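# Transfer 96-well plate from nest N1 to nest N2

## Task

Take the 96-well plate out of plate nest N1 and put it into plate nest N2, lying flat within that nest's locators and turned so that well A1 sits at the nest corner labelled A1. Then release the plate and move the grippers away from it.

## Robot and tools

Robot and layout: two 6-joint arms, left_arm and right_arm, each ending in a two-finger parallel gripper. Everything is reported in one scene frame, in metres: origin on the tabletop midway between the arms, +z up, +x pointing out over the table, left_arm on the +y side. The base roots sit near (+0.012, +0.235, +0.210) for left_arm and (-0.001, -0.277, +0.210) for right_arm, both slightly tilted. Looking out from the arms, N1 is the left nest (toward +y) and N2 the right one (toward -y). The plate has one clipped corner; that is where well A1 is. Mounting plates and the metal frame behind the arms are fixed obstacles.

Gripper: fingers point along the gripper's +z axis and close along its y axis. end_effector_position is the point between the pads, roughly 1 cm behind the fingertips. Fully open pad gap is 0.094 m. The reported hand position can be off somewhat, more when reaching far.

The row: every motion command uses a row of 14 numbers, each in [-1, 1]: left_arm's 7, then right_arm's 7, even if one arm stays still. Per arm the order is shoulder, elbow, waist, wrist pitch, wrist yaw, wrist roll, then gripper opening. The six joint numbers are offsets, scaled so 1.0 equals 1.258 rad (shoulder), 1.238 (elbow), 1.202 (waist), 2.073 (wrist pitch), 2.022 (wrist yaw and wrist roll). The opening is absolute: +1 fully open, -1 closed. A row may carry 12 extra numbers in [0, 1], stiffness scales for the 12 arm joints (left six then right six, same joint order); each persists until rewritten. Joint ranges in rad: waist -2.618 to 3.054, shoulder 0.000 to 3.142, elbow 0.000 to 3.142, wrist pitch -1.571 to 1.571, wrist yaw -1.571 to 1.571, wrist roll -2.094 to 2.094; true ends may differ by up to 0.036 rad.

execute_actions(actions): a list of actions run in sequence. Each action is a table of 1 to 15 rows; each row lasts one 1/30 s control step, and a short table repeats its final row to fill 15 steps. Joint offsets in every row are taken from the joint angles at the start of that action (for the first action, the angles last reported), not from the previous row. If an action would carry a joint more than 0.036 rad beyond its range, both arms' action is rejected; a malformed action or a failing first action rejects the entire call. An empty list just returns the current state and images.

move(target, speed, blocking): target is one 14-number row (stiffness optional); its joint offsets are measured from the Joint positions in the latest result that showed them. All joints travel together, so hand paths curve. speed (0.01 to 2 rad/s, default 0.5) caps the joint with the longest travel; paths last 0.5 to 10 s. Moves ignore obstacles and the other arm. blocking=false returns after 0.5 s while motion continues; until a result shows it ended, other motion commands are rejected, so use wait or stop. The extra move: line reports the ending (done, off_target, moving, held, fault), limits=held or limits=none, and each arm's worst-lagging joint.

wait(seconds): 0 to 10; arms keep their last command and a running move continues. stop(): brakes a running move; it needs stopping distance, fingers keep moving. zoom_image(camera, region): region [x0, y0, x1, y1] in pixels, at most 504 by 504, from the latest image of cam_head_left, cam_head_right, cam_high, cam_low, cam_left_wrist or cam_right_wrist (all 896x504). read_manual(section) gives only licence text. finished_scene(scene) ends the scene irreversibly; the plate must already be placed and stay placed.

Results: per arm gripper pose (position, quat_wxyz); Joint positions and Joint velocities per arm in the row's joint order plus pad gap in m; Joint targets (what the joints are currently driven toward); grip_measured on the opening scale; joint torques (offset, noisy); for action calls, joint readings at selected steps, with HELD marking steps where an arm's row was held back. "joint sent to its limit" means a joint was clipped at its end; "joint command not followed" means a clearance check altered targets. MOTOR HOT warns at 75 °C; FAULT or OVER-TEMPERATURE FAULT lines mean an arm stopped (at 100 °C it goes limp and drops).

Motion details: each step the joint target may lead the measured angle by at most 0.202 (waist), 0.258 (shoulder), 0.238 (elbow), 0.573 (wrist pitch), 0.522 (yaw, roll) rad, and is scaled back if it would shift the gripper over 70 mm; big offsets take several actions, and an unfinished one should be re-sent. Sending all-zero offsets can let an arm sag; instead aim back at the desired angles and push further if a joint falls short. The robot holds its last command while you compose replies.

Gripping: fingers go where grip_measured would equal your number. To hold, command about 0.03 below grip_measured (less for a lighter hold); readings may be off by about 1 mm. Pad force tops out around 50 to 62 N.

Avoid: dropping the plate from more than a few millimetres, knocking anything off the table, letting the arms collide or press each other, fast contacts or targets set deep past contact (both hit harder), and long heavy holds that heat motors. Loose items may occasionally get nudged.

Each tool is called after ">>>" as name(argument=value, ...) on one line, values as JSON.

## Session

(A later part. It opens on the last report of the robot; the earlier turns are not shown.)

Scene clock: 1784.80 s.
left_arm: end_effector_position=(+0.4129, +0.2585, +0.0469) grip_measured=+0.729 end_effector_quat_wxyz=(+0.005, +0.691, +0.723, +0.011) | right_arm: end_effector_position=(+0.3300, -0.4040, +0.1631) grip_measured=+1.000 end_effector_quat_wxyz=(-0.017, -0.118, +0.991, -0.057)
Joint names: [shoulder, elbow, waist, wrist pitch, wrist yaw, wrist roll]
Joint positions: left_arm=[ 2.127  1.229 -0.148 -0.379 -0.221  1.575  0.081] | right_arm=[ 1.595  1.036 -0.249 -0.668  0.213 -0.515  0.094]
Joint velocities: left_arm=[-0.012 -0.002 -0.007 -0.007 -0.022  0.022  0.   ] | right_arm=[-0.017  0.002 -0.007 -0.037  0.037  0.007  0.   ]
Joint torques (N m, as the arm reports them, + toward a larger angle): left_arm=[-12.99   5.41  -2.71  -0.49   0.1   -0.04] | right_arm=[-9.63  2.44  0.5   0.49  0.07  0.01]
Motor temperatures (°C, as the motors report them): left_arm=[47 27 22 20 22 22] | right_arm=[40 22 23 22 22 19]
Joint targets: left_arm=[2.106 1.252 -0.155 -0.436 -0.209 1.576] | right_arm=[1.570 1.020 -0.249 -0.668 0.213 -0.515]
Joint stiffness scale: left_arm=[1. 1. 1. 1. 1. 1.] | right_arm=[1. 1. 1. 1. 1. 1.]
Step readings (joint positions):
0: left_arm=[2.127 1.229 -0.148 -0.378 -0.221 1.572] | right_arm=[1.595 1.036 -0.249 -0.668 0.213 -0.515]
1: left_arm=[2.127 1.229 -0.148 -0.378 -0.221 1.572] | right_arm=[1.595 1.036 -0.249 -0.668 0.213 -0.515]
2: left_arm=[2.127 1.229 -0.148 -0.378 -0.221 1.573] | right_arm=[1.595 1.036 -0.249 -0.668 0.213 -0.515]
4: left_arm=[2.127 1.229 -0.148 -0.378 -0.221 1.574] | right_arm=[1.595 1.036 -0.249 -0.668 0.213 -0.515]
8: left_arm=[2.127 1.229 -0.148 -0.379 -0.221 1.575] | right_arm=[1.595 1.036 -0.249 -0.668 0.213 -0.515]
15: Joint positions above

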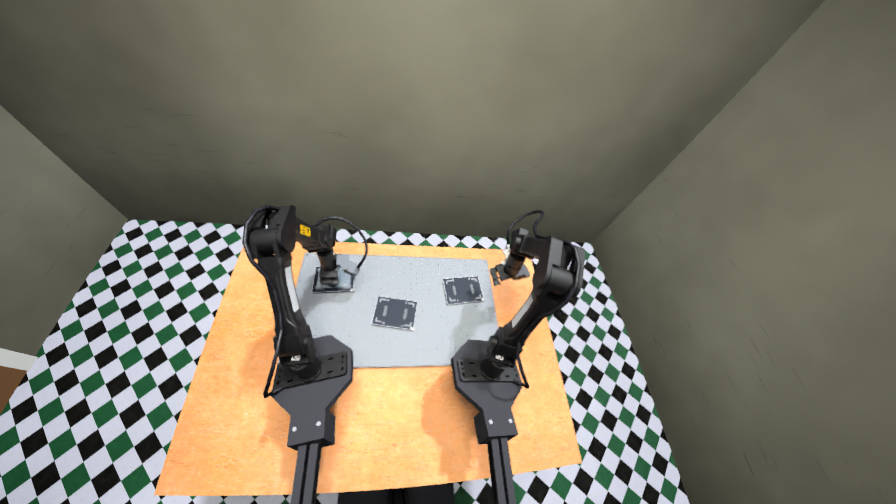

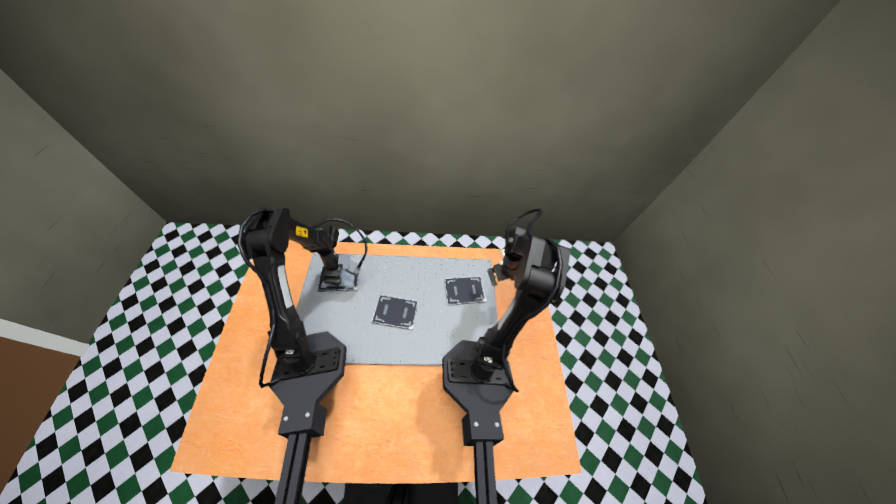

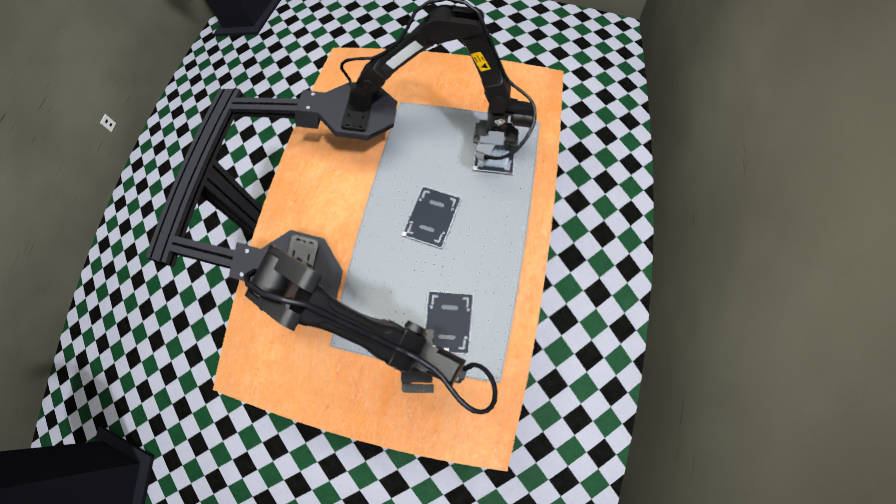

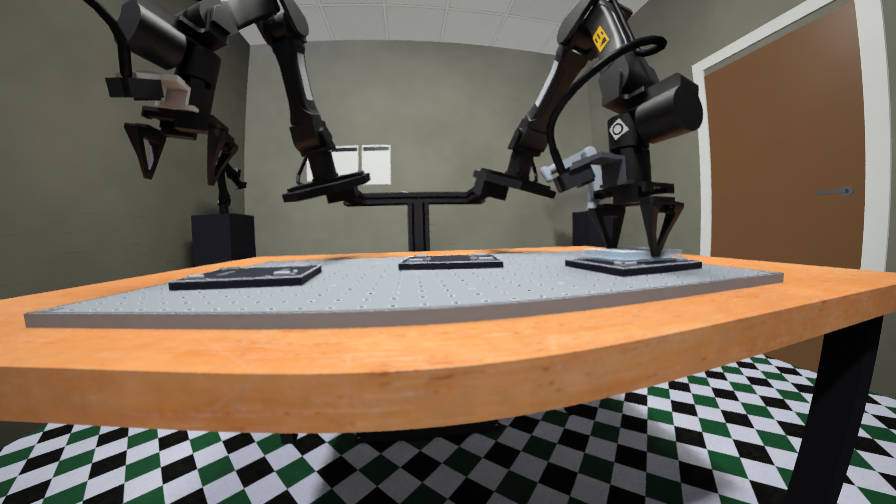

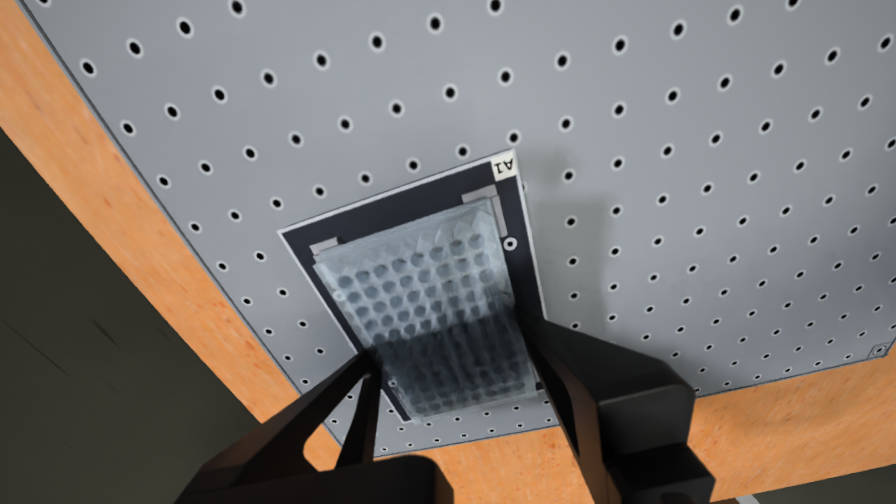

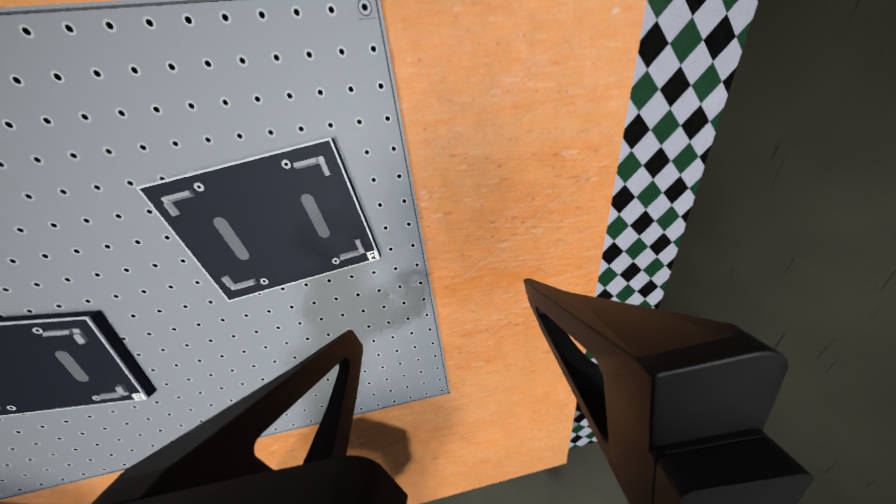

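>>> execute_actions(actions=[[[-0.012,0.018,-0.006,-0.026,0.006,0.003,0.70,-0.02,-0.013,0,0,0,0,1],[-0.006,0.018,-0.006,-0.023,0.006,0.004,0.70,-0.02,-0.013,0,0,0,0,1],[0.0,0.018,-0.006,-0.020,0.006,0.004,0.70,-0.02,-0.013,0,0,0,0,1],[0.005,0.018,-0.006,-0.017,0.006,0.004,0.70,-0.02,-0.013,0,0,0,0,1],[0.009,0.018,-0.006,-0.014,0.006,0.004,0.70,-0.02,-0.013,0,0,0,0,1],[0.012,0.018,-0.006,-0.012,0.006,0.004,0.70,-0.02,-0.013,0,0,0,0,1],[0.013,0.018,-0.006,-0.010,0.006,0.004,0.70,-0.02,-0.013,0,0,0,0,1],[0.014,0.018,-0.006,-0.008,0.006,0.004,0.70,-0.02,-0.013,0,0,0,0,1],[0.015,0.018,-0.006,-0.007,0.006,0.004,0.70,-0.02,-0.013,0,0,0,0,1],[0.016,0.018,-0.006,-0.006,0.006,0.004,0.70,-0.02,-0.013,0,0,0,0,1],[0.017,0.018,-0.006,-0.005,0.006,0.004,0.70,-0.02,-0.013,0,0,0,0,1],[0.018,0.018,-0.006,-0.004,0.006,0.004,0.70,-0.02,-0.013,0,0,0,0,1],[0.019,0.018,-0.006,-0.003,0.006,0.004,0.70,-0.02,-0.013,0,0,0,0,1],[0.020,0.018,-0.006,-0.003,0.006,0.004,0.70,-0.02,-0.013,0,0,0,0,1],[0.020,0.018,-0.006,-0.003,0.006,0.004,0.70,-0.02,-0.013,0,0,0,0,1]]])

Scene clock: 1801.27 s.
left_arm: end_effector_position=(+0.4129, +0.2583, +0.0461) grip_measured=+0.729 end_effector_quat_wxyz=(+0.005, +0.693, +0.721, +0.011) | right_arm: end_effector_position=(+0.3300, -0.4040, +0.1631) grip_measured=+1.000 end_effector_quat_wxyz=(-0.017, -0.118, +0.991, -0.057)
Joint names: [shoulder, elbow, waist, wrist pitch, wrist yaw, wrist roll]
Joint positions: left_arm=[ 2.129  1.229 -0.148 -0.376 -0.221  1.58   0.081] | right_arm=[ 1.595  1.036 -0.249 -0.668  0.213 -0.515  0.094]
Joint velocities: left_arm=[ 0.056 -0.007 -0.002  0.066  0.022  0.022 -0.002] | right_arm=[ 0.007  0.027 -0.007  0.037 -0.007  0.081  0.   ]
Joint torques (N m, as the arm reports them, + toward a larger angle): left_arm=[-9.54  5.39 -2.75 -0.09  0.1  -0.03] | right_arm=[-9.58  2.42  0.49  0.5   0.06  0.02]
Motor temperatures (°C, as the motors report them): left_arm=[50 27 22 20 22 22] | right_arm=[40 22 23 22 22 19]
Joint targets: left_arm=[2.152 1.252 -0.155 -0.385 -0.209 1.583] | right_arm=[1.570 1.020 -0.249 -0.668 0.213 -0.515]
Joint stiffness scale: left_arm=[1. 1. 1. 1. 1. 1.] | right_arm=[1. 1. 1. 1. 1. 1.]
Step readings (joint positions):
0: left_arm=[2.127 1.229 -0.148 -0.379 -0.221 1.575] | right_arm=[1.595 1.036 -0.249 -0.668 0.213 -0.515]
1: left_arm=[2.127 1.229 -0.148 -0.379 -0.221 1.576] | right_arm=[1.595 1.036 -0.249 -0.668 0.213 -0.515]
2: left_arm=[2.127 1.229 -0.148 -0.379 -0.221 1.577] | right_arm=[1.595 1.036 -0.249 -0.668 0.213 -0.515]
4: left_arm=[2.127 1.229 -0.148 -0.379 -0.221 1.578] | right_arm=[1.595 1.036 -0.249 -0.668 0.213 -0.515]
8: left_arm=[2.127 1.229 -0.148 -0.378 -0.221 1.579] | right_arm=[1.595 1.036 -0.249 -0.668 0.213 -0.515]
15: Joint positions above

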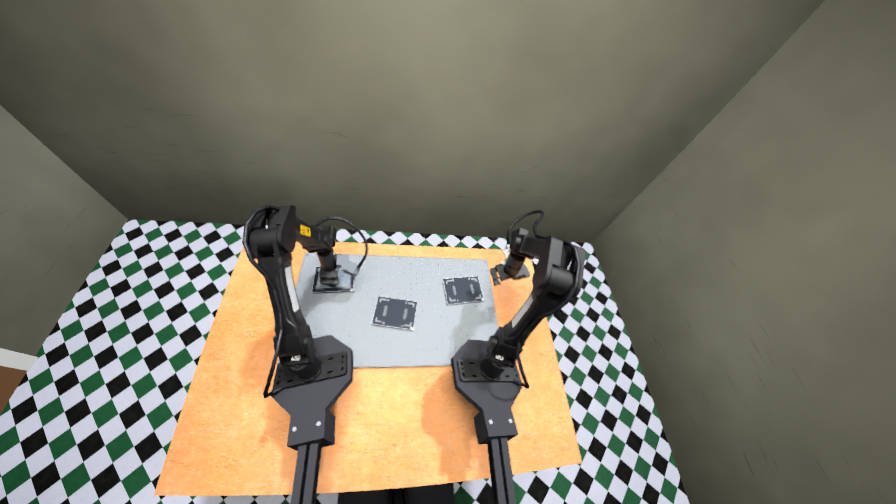

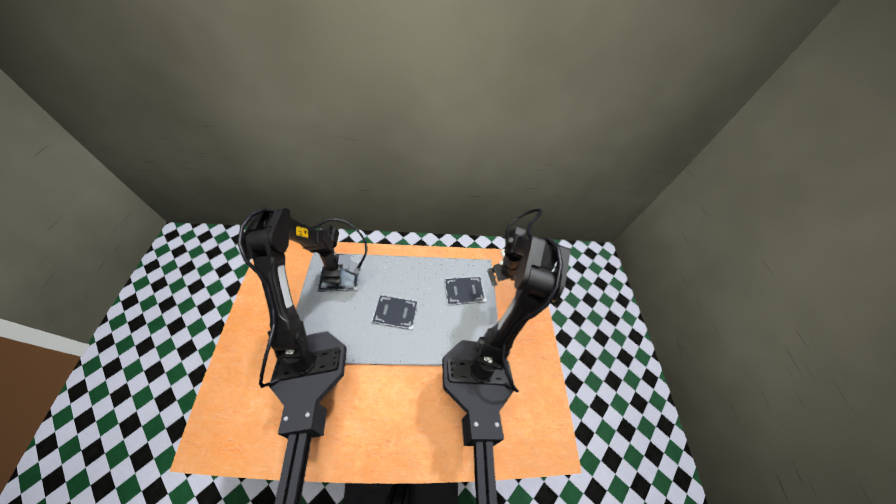

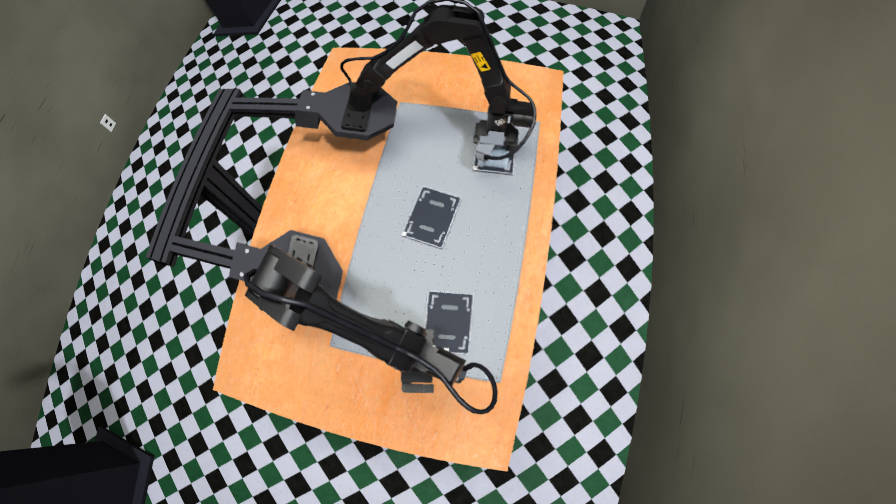

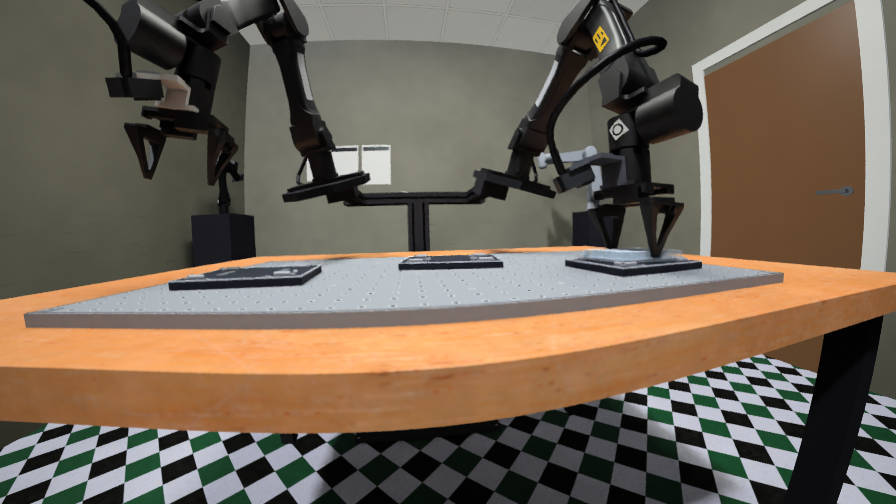

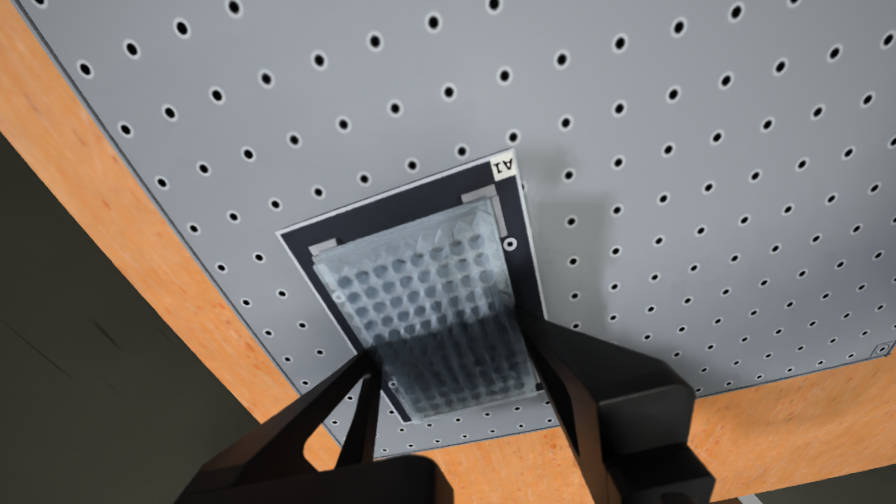

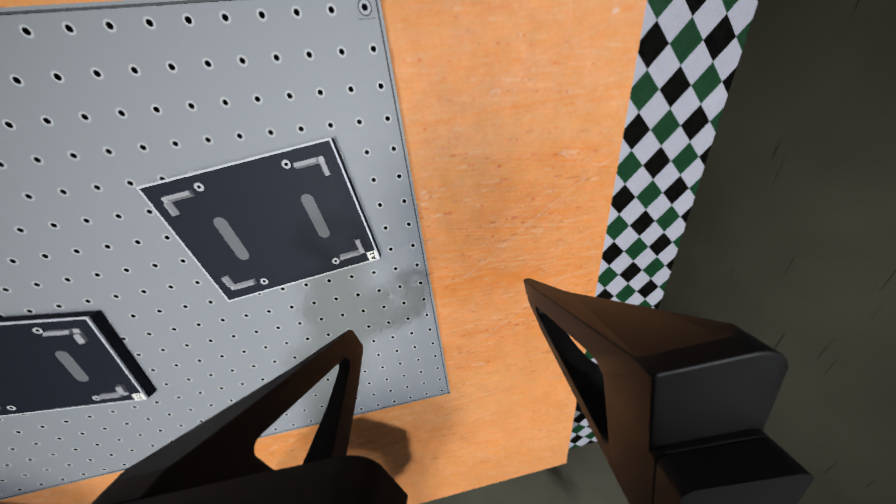

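Descending now. Check state.

>>> execute_actions(actions=[])

>>> zoom_image(camera="cam_low", region=[560,235,710,285])

>>> zoom_image(camera="cam_left_wrist", region=[290,170,540,290])

Scene clock: 1803.87 s.
left_arm: end_effector_position=(+0.4129, +0.2583, +0.0460) grip_measured=+0.729 end_effector_quat_wxyz=(+0.005, +0.693, +0.721, +0.011) | right_arm: end_effector_position=(+0.3300, -0.4040, +0.1631) grip_measured=+1.000 end_effector_quat_wxyz=(-0.017, -0.118, +0.991, -0.057)
Joint names: [shoulder, elbow, waist, wrist pitch, wrist yaw, wrist roll]
Joint positions: left_arm=[ 2.13   1.229 -0.148 -0.376 -0.222  1.58   0.081] | right_arm=[ 1.595  1.036 -0.249 -0.668  0.213 -0.515  0.094]
Joint velocities: left_arm=[-0.012 -0.007  0.002  0.007 -0.007  0.007  0.   ] | right_arm=[ 0.002 -0.012 -0.007 -0.022 -0.022 -0.022  0.   ]
Joint torques (N m, as the arm reports them, + toward a larger angle): left_arm=[-9.36  5.41 -2.72 -0.04  0.11 -0.01] | right_arm=[-9.61  2.45  0.49  0.51  0.07  0.02]
Motor temperatures (°C, as the motors report them): left_arm=[49 27 22 20 22 22] | right_arm=[40 22 23 22 22 19]
Joint targets: left_arm=[2.152 1.252 -0.155 -0.385 -0.209 1.583] | right_arm=[1.570 1.020 -0.249 -0.668 0.213 -0.515]
Joint stiffness scale: left_arm=[1. 1. 1. 1. 1. 1.] | right_arm=[1. 1. 1. 1. 1. 1.]

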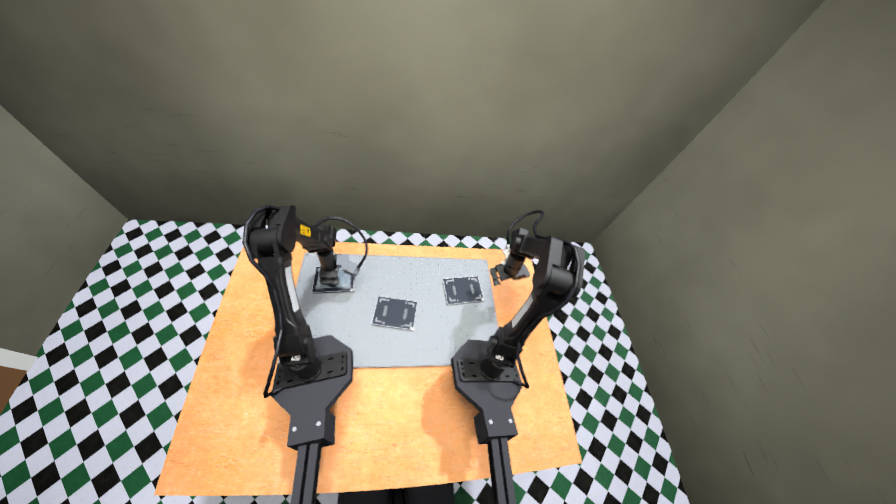

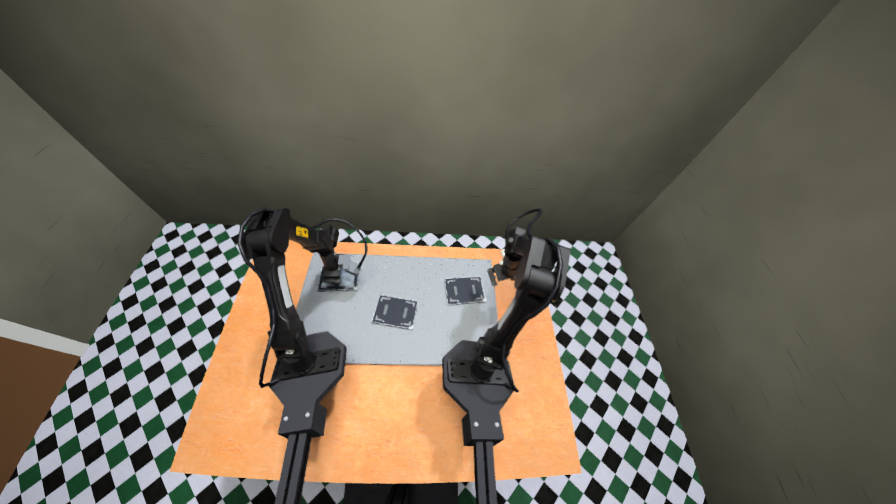

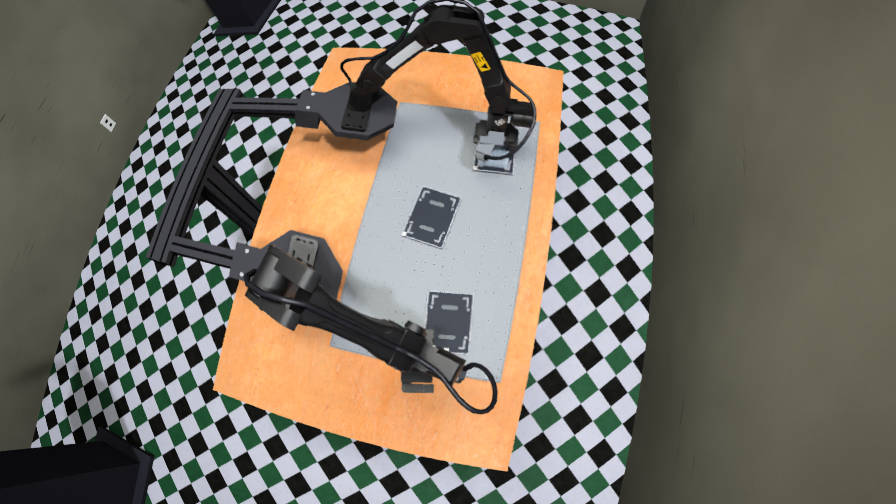

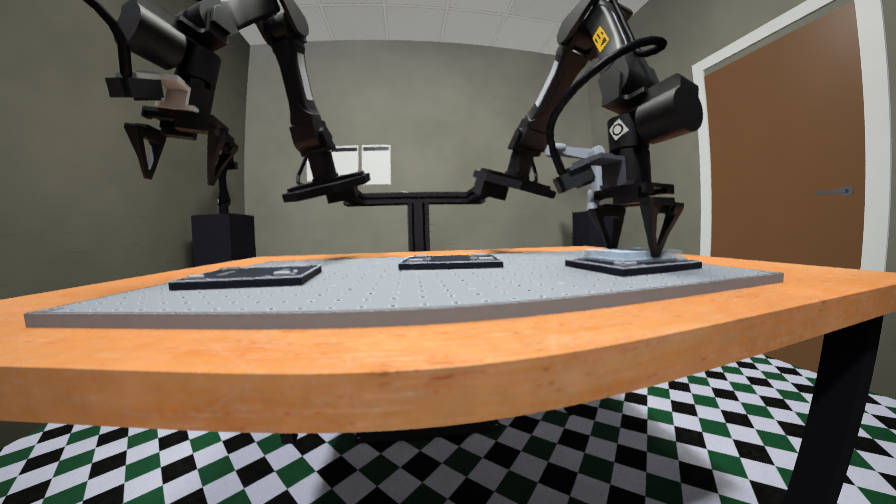

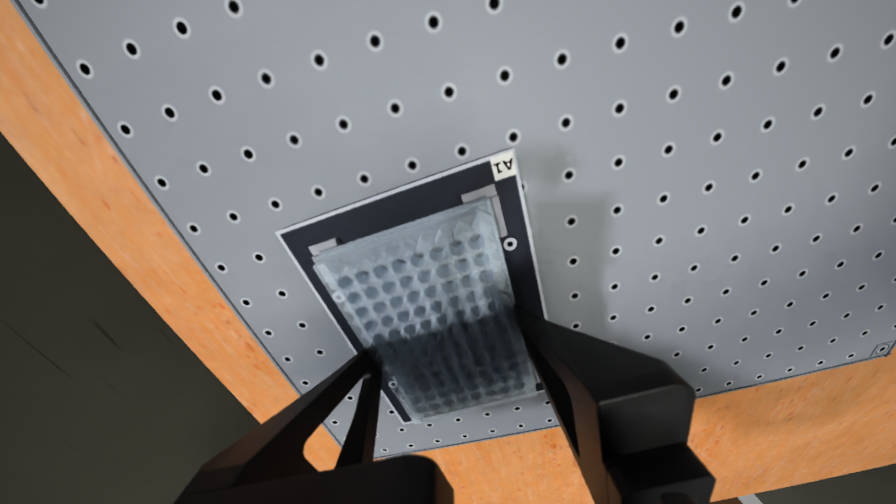

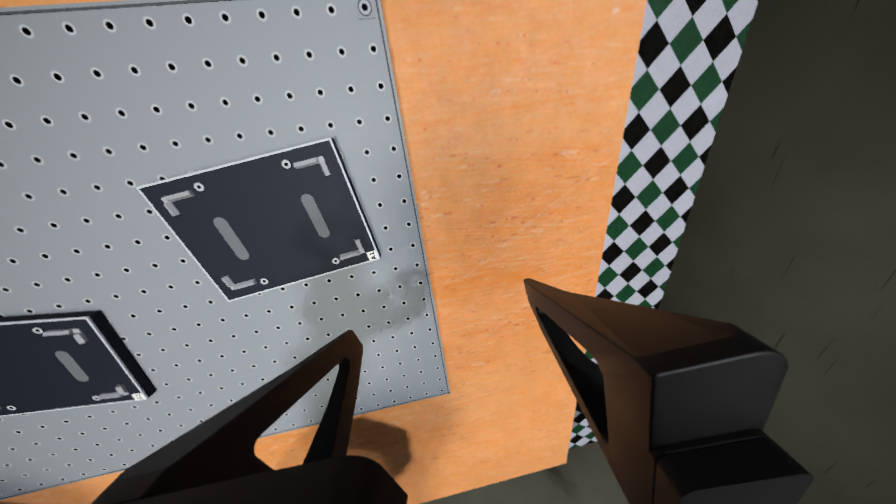

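Region (560, 235, 710, 285) of cam_low's 896x504 image, scaled by 3.360, with more detail than that image has.

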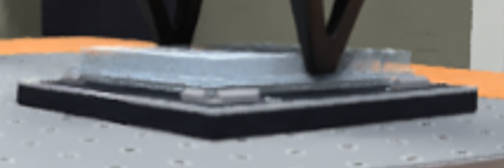

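Region (290, 170, 540, 290) of cam_left_wrist's 896x504 image, scaled by 2.016, with more detail than that image has; it fills the top 242 rows of this view, and the rest is white.

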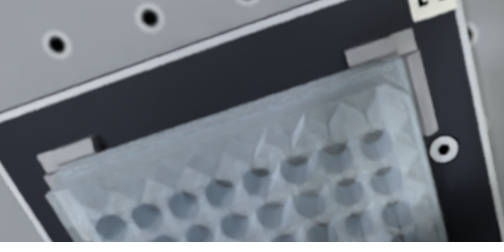

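>>> zoom_image(camera="cam_low", region=[565,240,645,280])

>>> zoom_image(camera="cam_low", region=[640,240,710,280])

Region (565, 240, 645, 280) of cam_low's 896x504 image, scaled by 6.300, with more detail than that image has.

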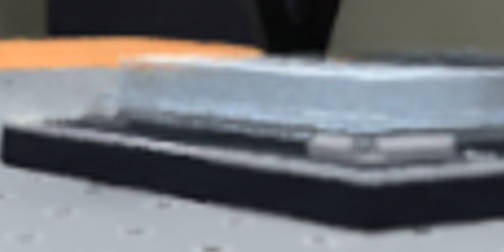

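Region (640, 240, 710, 280) of cam_low's 896x504 image, scaled by 7.200, with more detail than that image has; it fills the top 288 rows of this view, and the rest is white.

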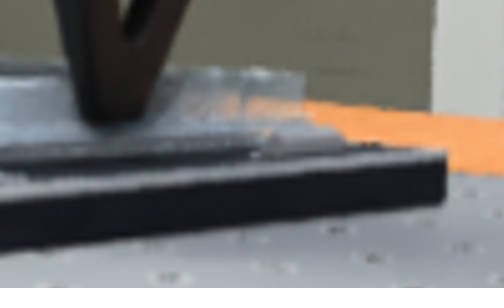

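>>> zoom_image(camera="cam_low", region=[600,250,650,275])

>>> zoom_image(camera="cam_high", region=[470,150,530,185])

Region (600, 250, 650, 275) of cam_low's 896x504 image, scaled by 10.080, with more detail than that image has.

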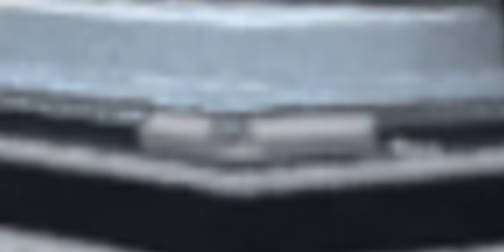

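Region (470, 150, 530, 185) of cam_high's 896x504 image, scaled by 8.400, with more detail than that image has; it fills the top 294 rows of this view, and the rest is white.

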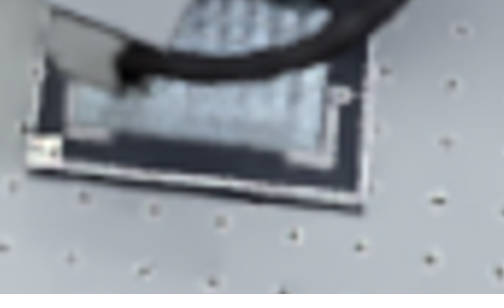

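>>> execute_actions(actions=[[[0.012,0.018,-0.006,-0.004,0.004,0.0,0.70,-0.02,-0.013,0,0,0,0,1],[0.006,0.018,-0.006,-0.004,0.004,0.0,0.71,-0.02,-0.013,0,0,0,0,1],[0.0,0.018,-0.006,-0.004,0.004,0.0,0.72,-0.02,-0.013,0,0,0,0,1],[-0.004,0.018,-0.006,-0.004,0.004,0.0,0.725,-0.02,-0.013,0,0,0,0,1],[-0.006,0.018,-0.006,-0.004,0.004,0.0,0.73,-0.02,-0.013,0,0,0,0,1],[-0.008,0.018,-0.006,-0.004,0.004,0.0,0.735,-0.02,-0.013,0,0,0,0,1],[-0.008,0.018,-0.006,-0.004,0.004,0.0,0.74,-0.02,-0.013,0,0,0,0,1],[-0.008,0.018,-0.006,-0.004,0.004,0.0,0.75,-0.02,-0.013,0,0,0,0,1],[-0.008,0.018,-0.006,-0.004,0.004,0.0,0.77,-0.02,-0.013,0,0,0,0,1],[-0.008,0.018,-0.006,-0.004,0.004,0.0,0.80,-0.02,-0.013,0,0,0,0,1],[-0.008,0.018,-0.006,-0.004,0.004,0.0,0.84,-0.02,-0.013,0,0,0,0,1],[-0.008,0.018,-0.006,-0.004,0.004,0.0,0.88,-0.02,-0.013,0,0,0,0,1],[-0.008,0.018,-0.006,-0.004,0.004,0.0,0.92,-0.02,-0.013,0,0,0,0,1],[-0.008,0.018,-0.006,-0.004,0.004,0.0,0.96,-0.02,-0.013,0,0,0,0,1],[-0.008,0.018,-0.006,-0.004,0.004,0.0,1.0,-0.02,-0.013,0,0,0,0,1]]])

>>> zoom_image(camera="cam_low", region=[560,235,710,285])

>>> zoom_image(camera="cam_low", region=[600,250,650,275])

Scene clock: 1831.87 s.
left_arm: end_effector_position=(+0.4129, +0.2584, +0.0460) grip_measured=+0.992 end_effector_quat_wxyz=(+0.005, +0.693, +0.721, +0.011) | right_arm: end_effector_position=(+0.3300, -0.4040, +0.1631) grip_measured=+1.000 end_effector_quat_wxyz=(-0.017, -0.118, +0.991, -0.057)
Joint names: [shoulder, elbow, waist, wrist pitch, wrist yaw, wrist roll]
Joint positions: left_arm=[ 2.13   1.229 -0.148 -0.376 -0.222  1.58   0.094] | right_arm=[ 1.595  1.036 -0.249 -0.668  0.213 -0.515  0.094]
Joint velocities: left_arm=[-0.012 -0.012 -0.027 -0.007 -0.007  0.037  0.053] | right_arm=[-0.017 -0.012  0.017  0.066 -0.007  0.022  0.   ]
Joint torques (N m, as the arm reports them, + toward a larger angle): left_arm=[-12.04   5.34  -2.73  -0.04   0.06  -0.04] | right_arm=[-9.64  2.38  0.48  0.5   0.07  0.02]
Motor temperatures (°C, as the motors report them): left_arm=[47 27 22 20 22 22] | right_arm=[40 22 23 22 22 19]
Joint targets: left_arm=[2.120 1.252 -0.155 -0.384 -0.214 1.580] | right_arm=[1.570 1.020 -0.249 -0.668 0.213 -0.515]
Joint stiffness scale: left_arm=[1. 1. 1. 1. 1. 1.] | right_arm=[1. 1. 1. 1. 1. 1.]
Step readings (joint positions):
0: left_arm=[2.130 1.229 -0.148 -0.376 -0.222 1.580] | right_arm=[1.595 1.036 -0.249 -0.668 0.213 -0.515]
1: left_arm=[2.130 1.229 -0.148 -0.376 -0.222 1.580] | right_arm=[1.595 1.036 -0.249 -0.668 0.213 -0.515]
2: left_arm=[2.130 1.229 -0.148 -0.376 -0.222 1.580] | right_arm=[1.595 1.036 -0.249 -0.668 0.213 -0.515]
4: left_arm=[2.130 1.229 -0.148 -0.376 -0.222 1.580] | right_arm=[1.595 1.036 -0.249 -0.668 0.213 -0.515]
8: left_arm=[2.130 1.229 -0.148 -0.376 -0.222 1.580] | right_arm=[1.595 1.036 -0.249 -0.668 0.213 -0.515]
15: Joint positions above

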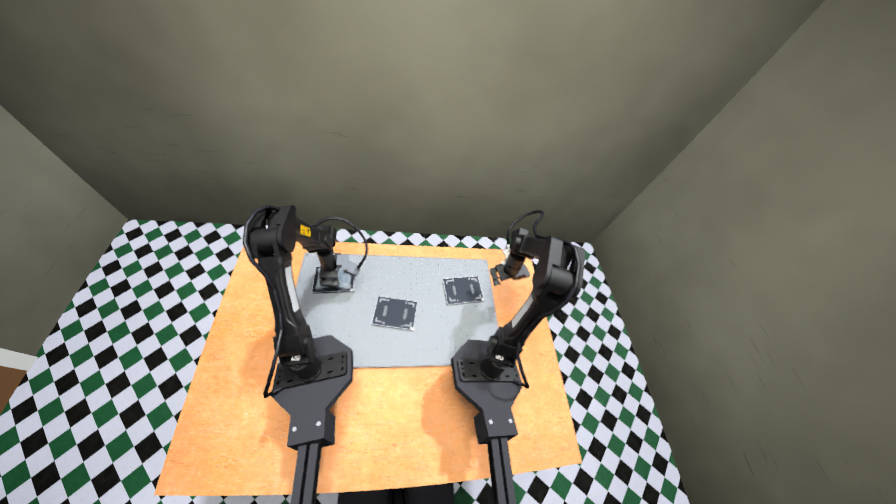

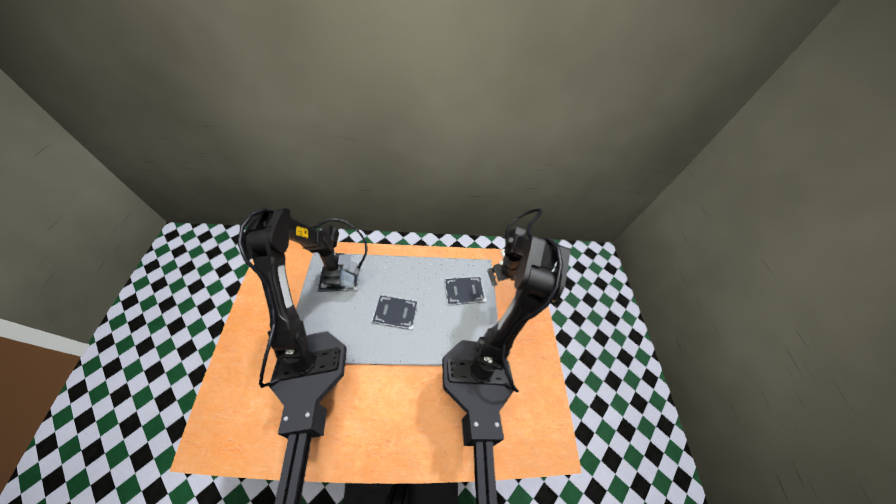

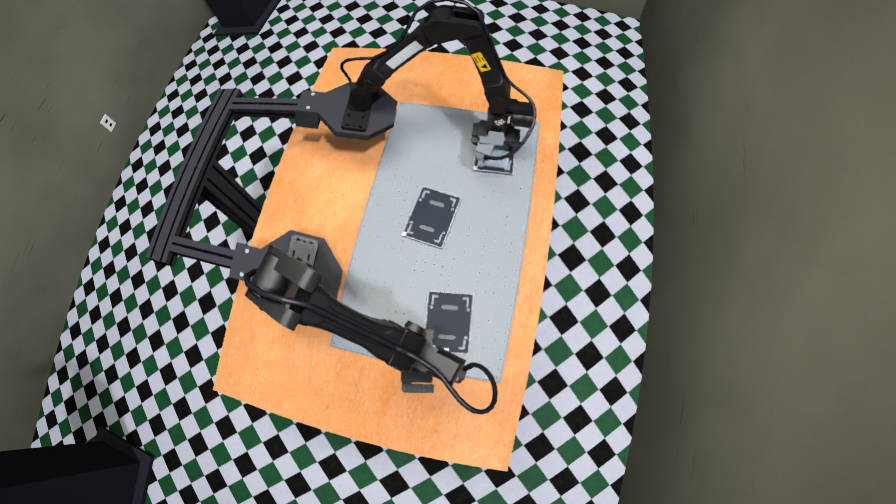

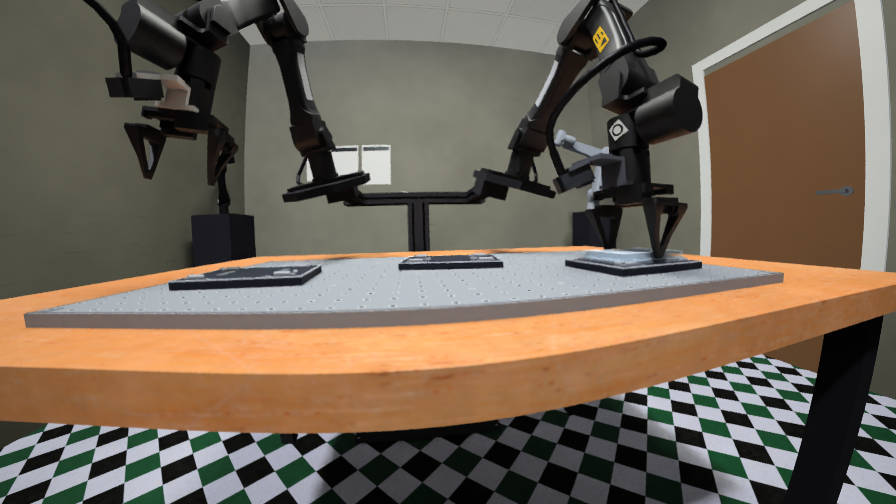

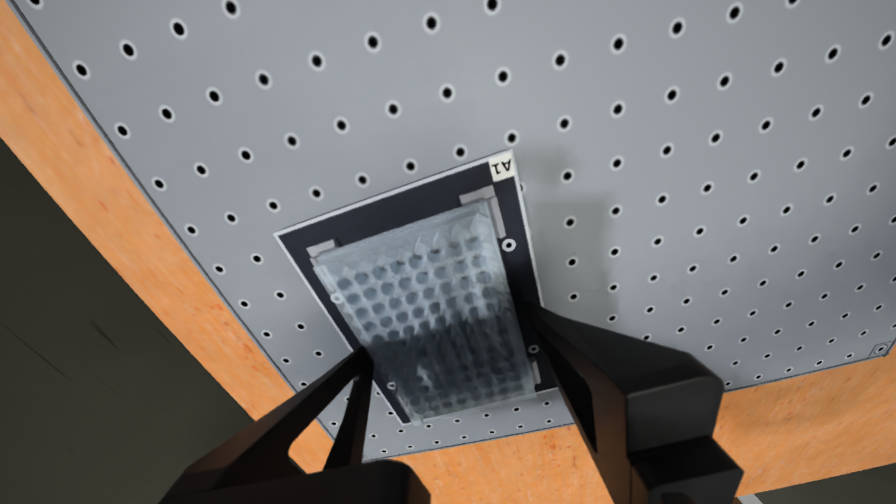

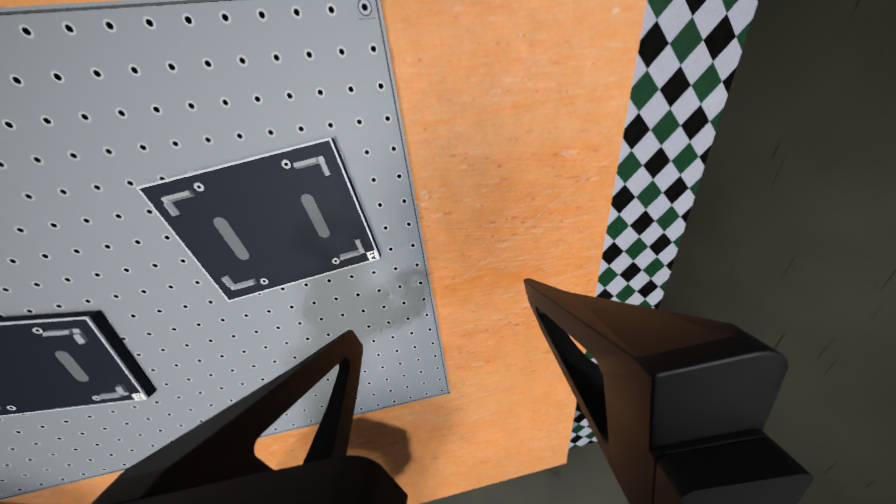

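Region (560, 235, 710, 285) of cam_low's 896x504 image, scaled by 3.360, with more detail than that image has.

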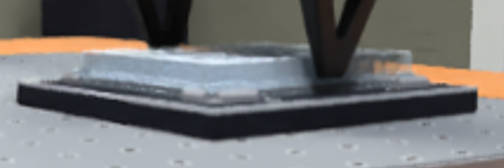

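Region (600, 250, 650, 275) of cam_low's 896x504 image, scaled by 10.080, with more detail than that image has.

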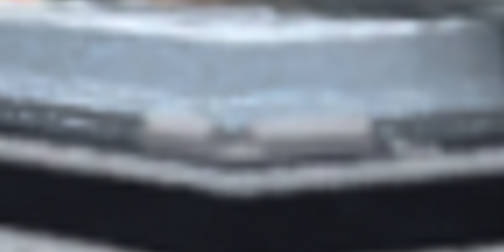

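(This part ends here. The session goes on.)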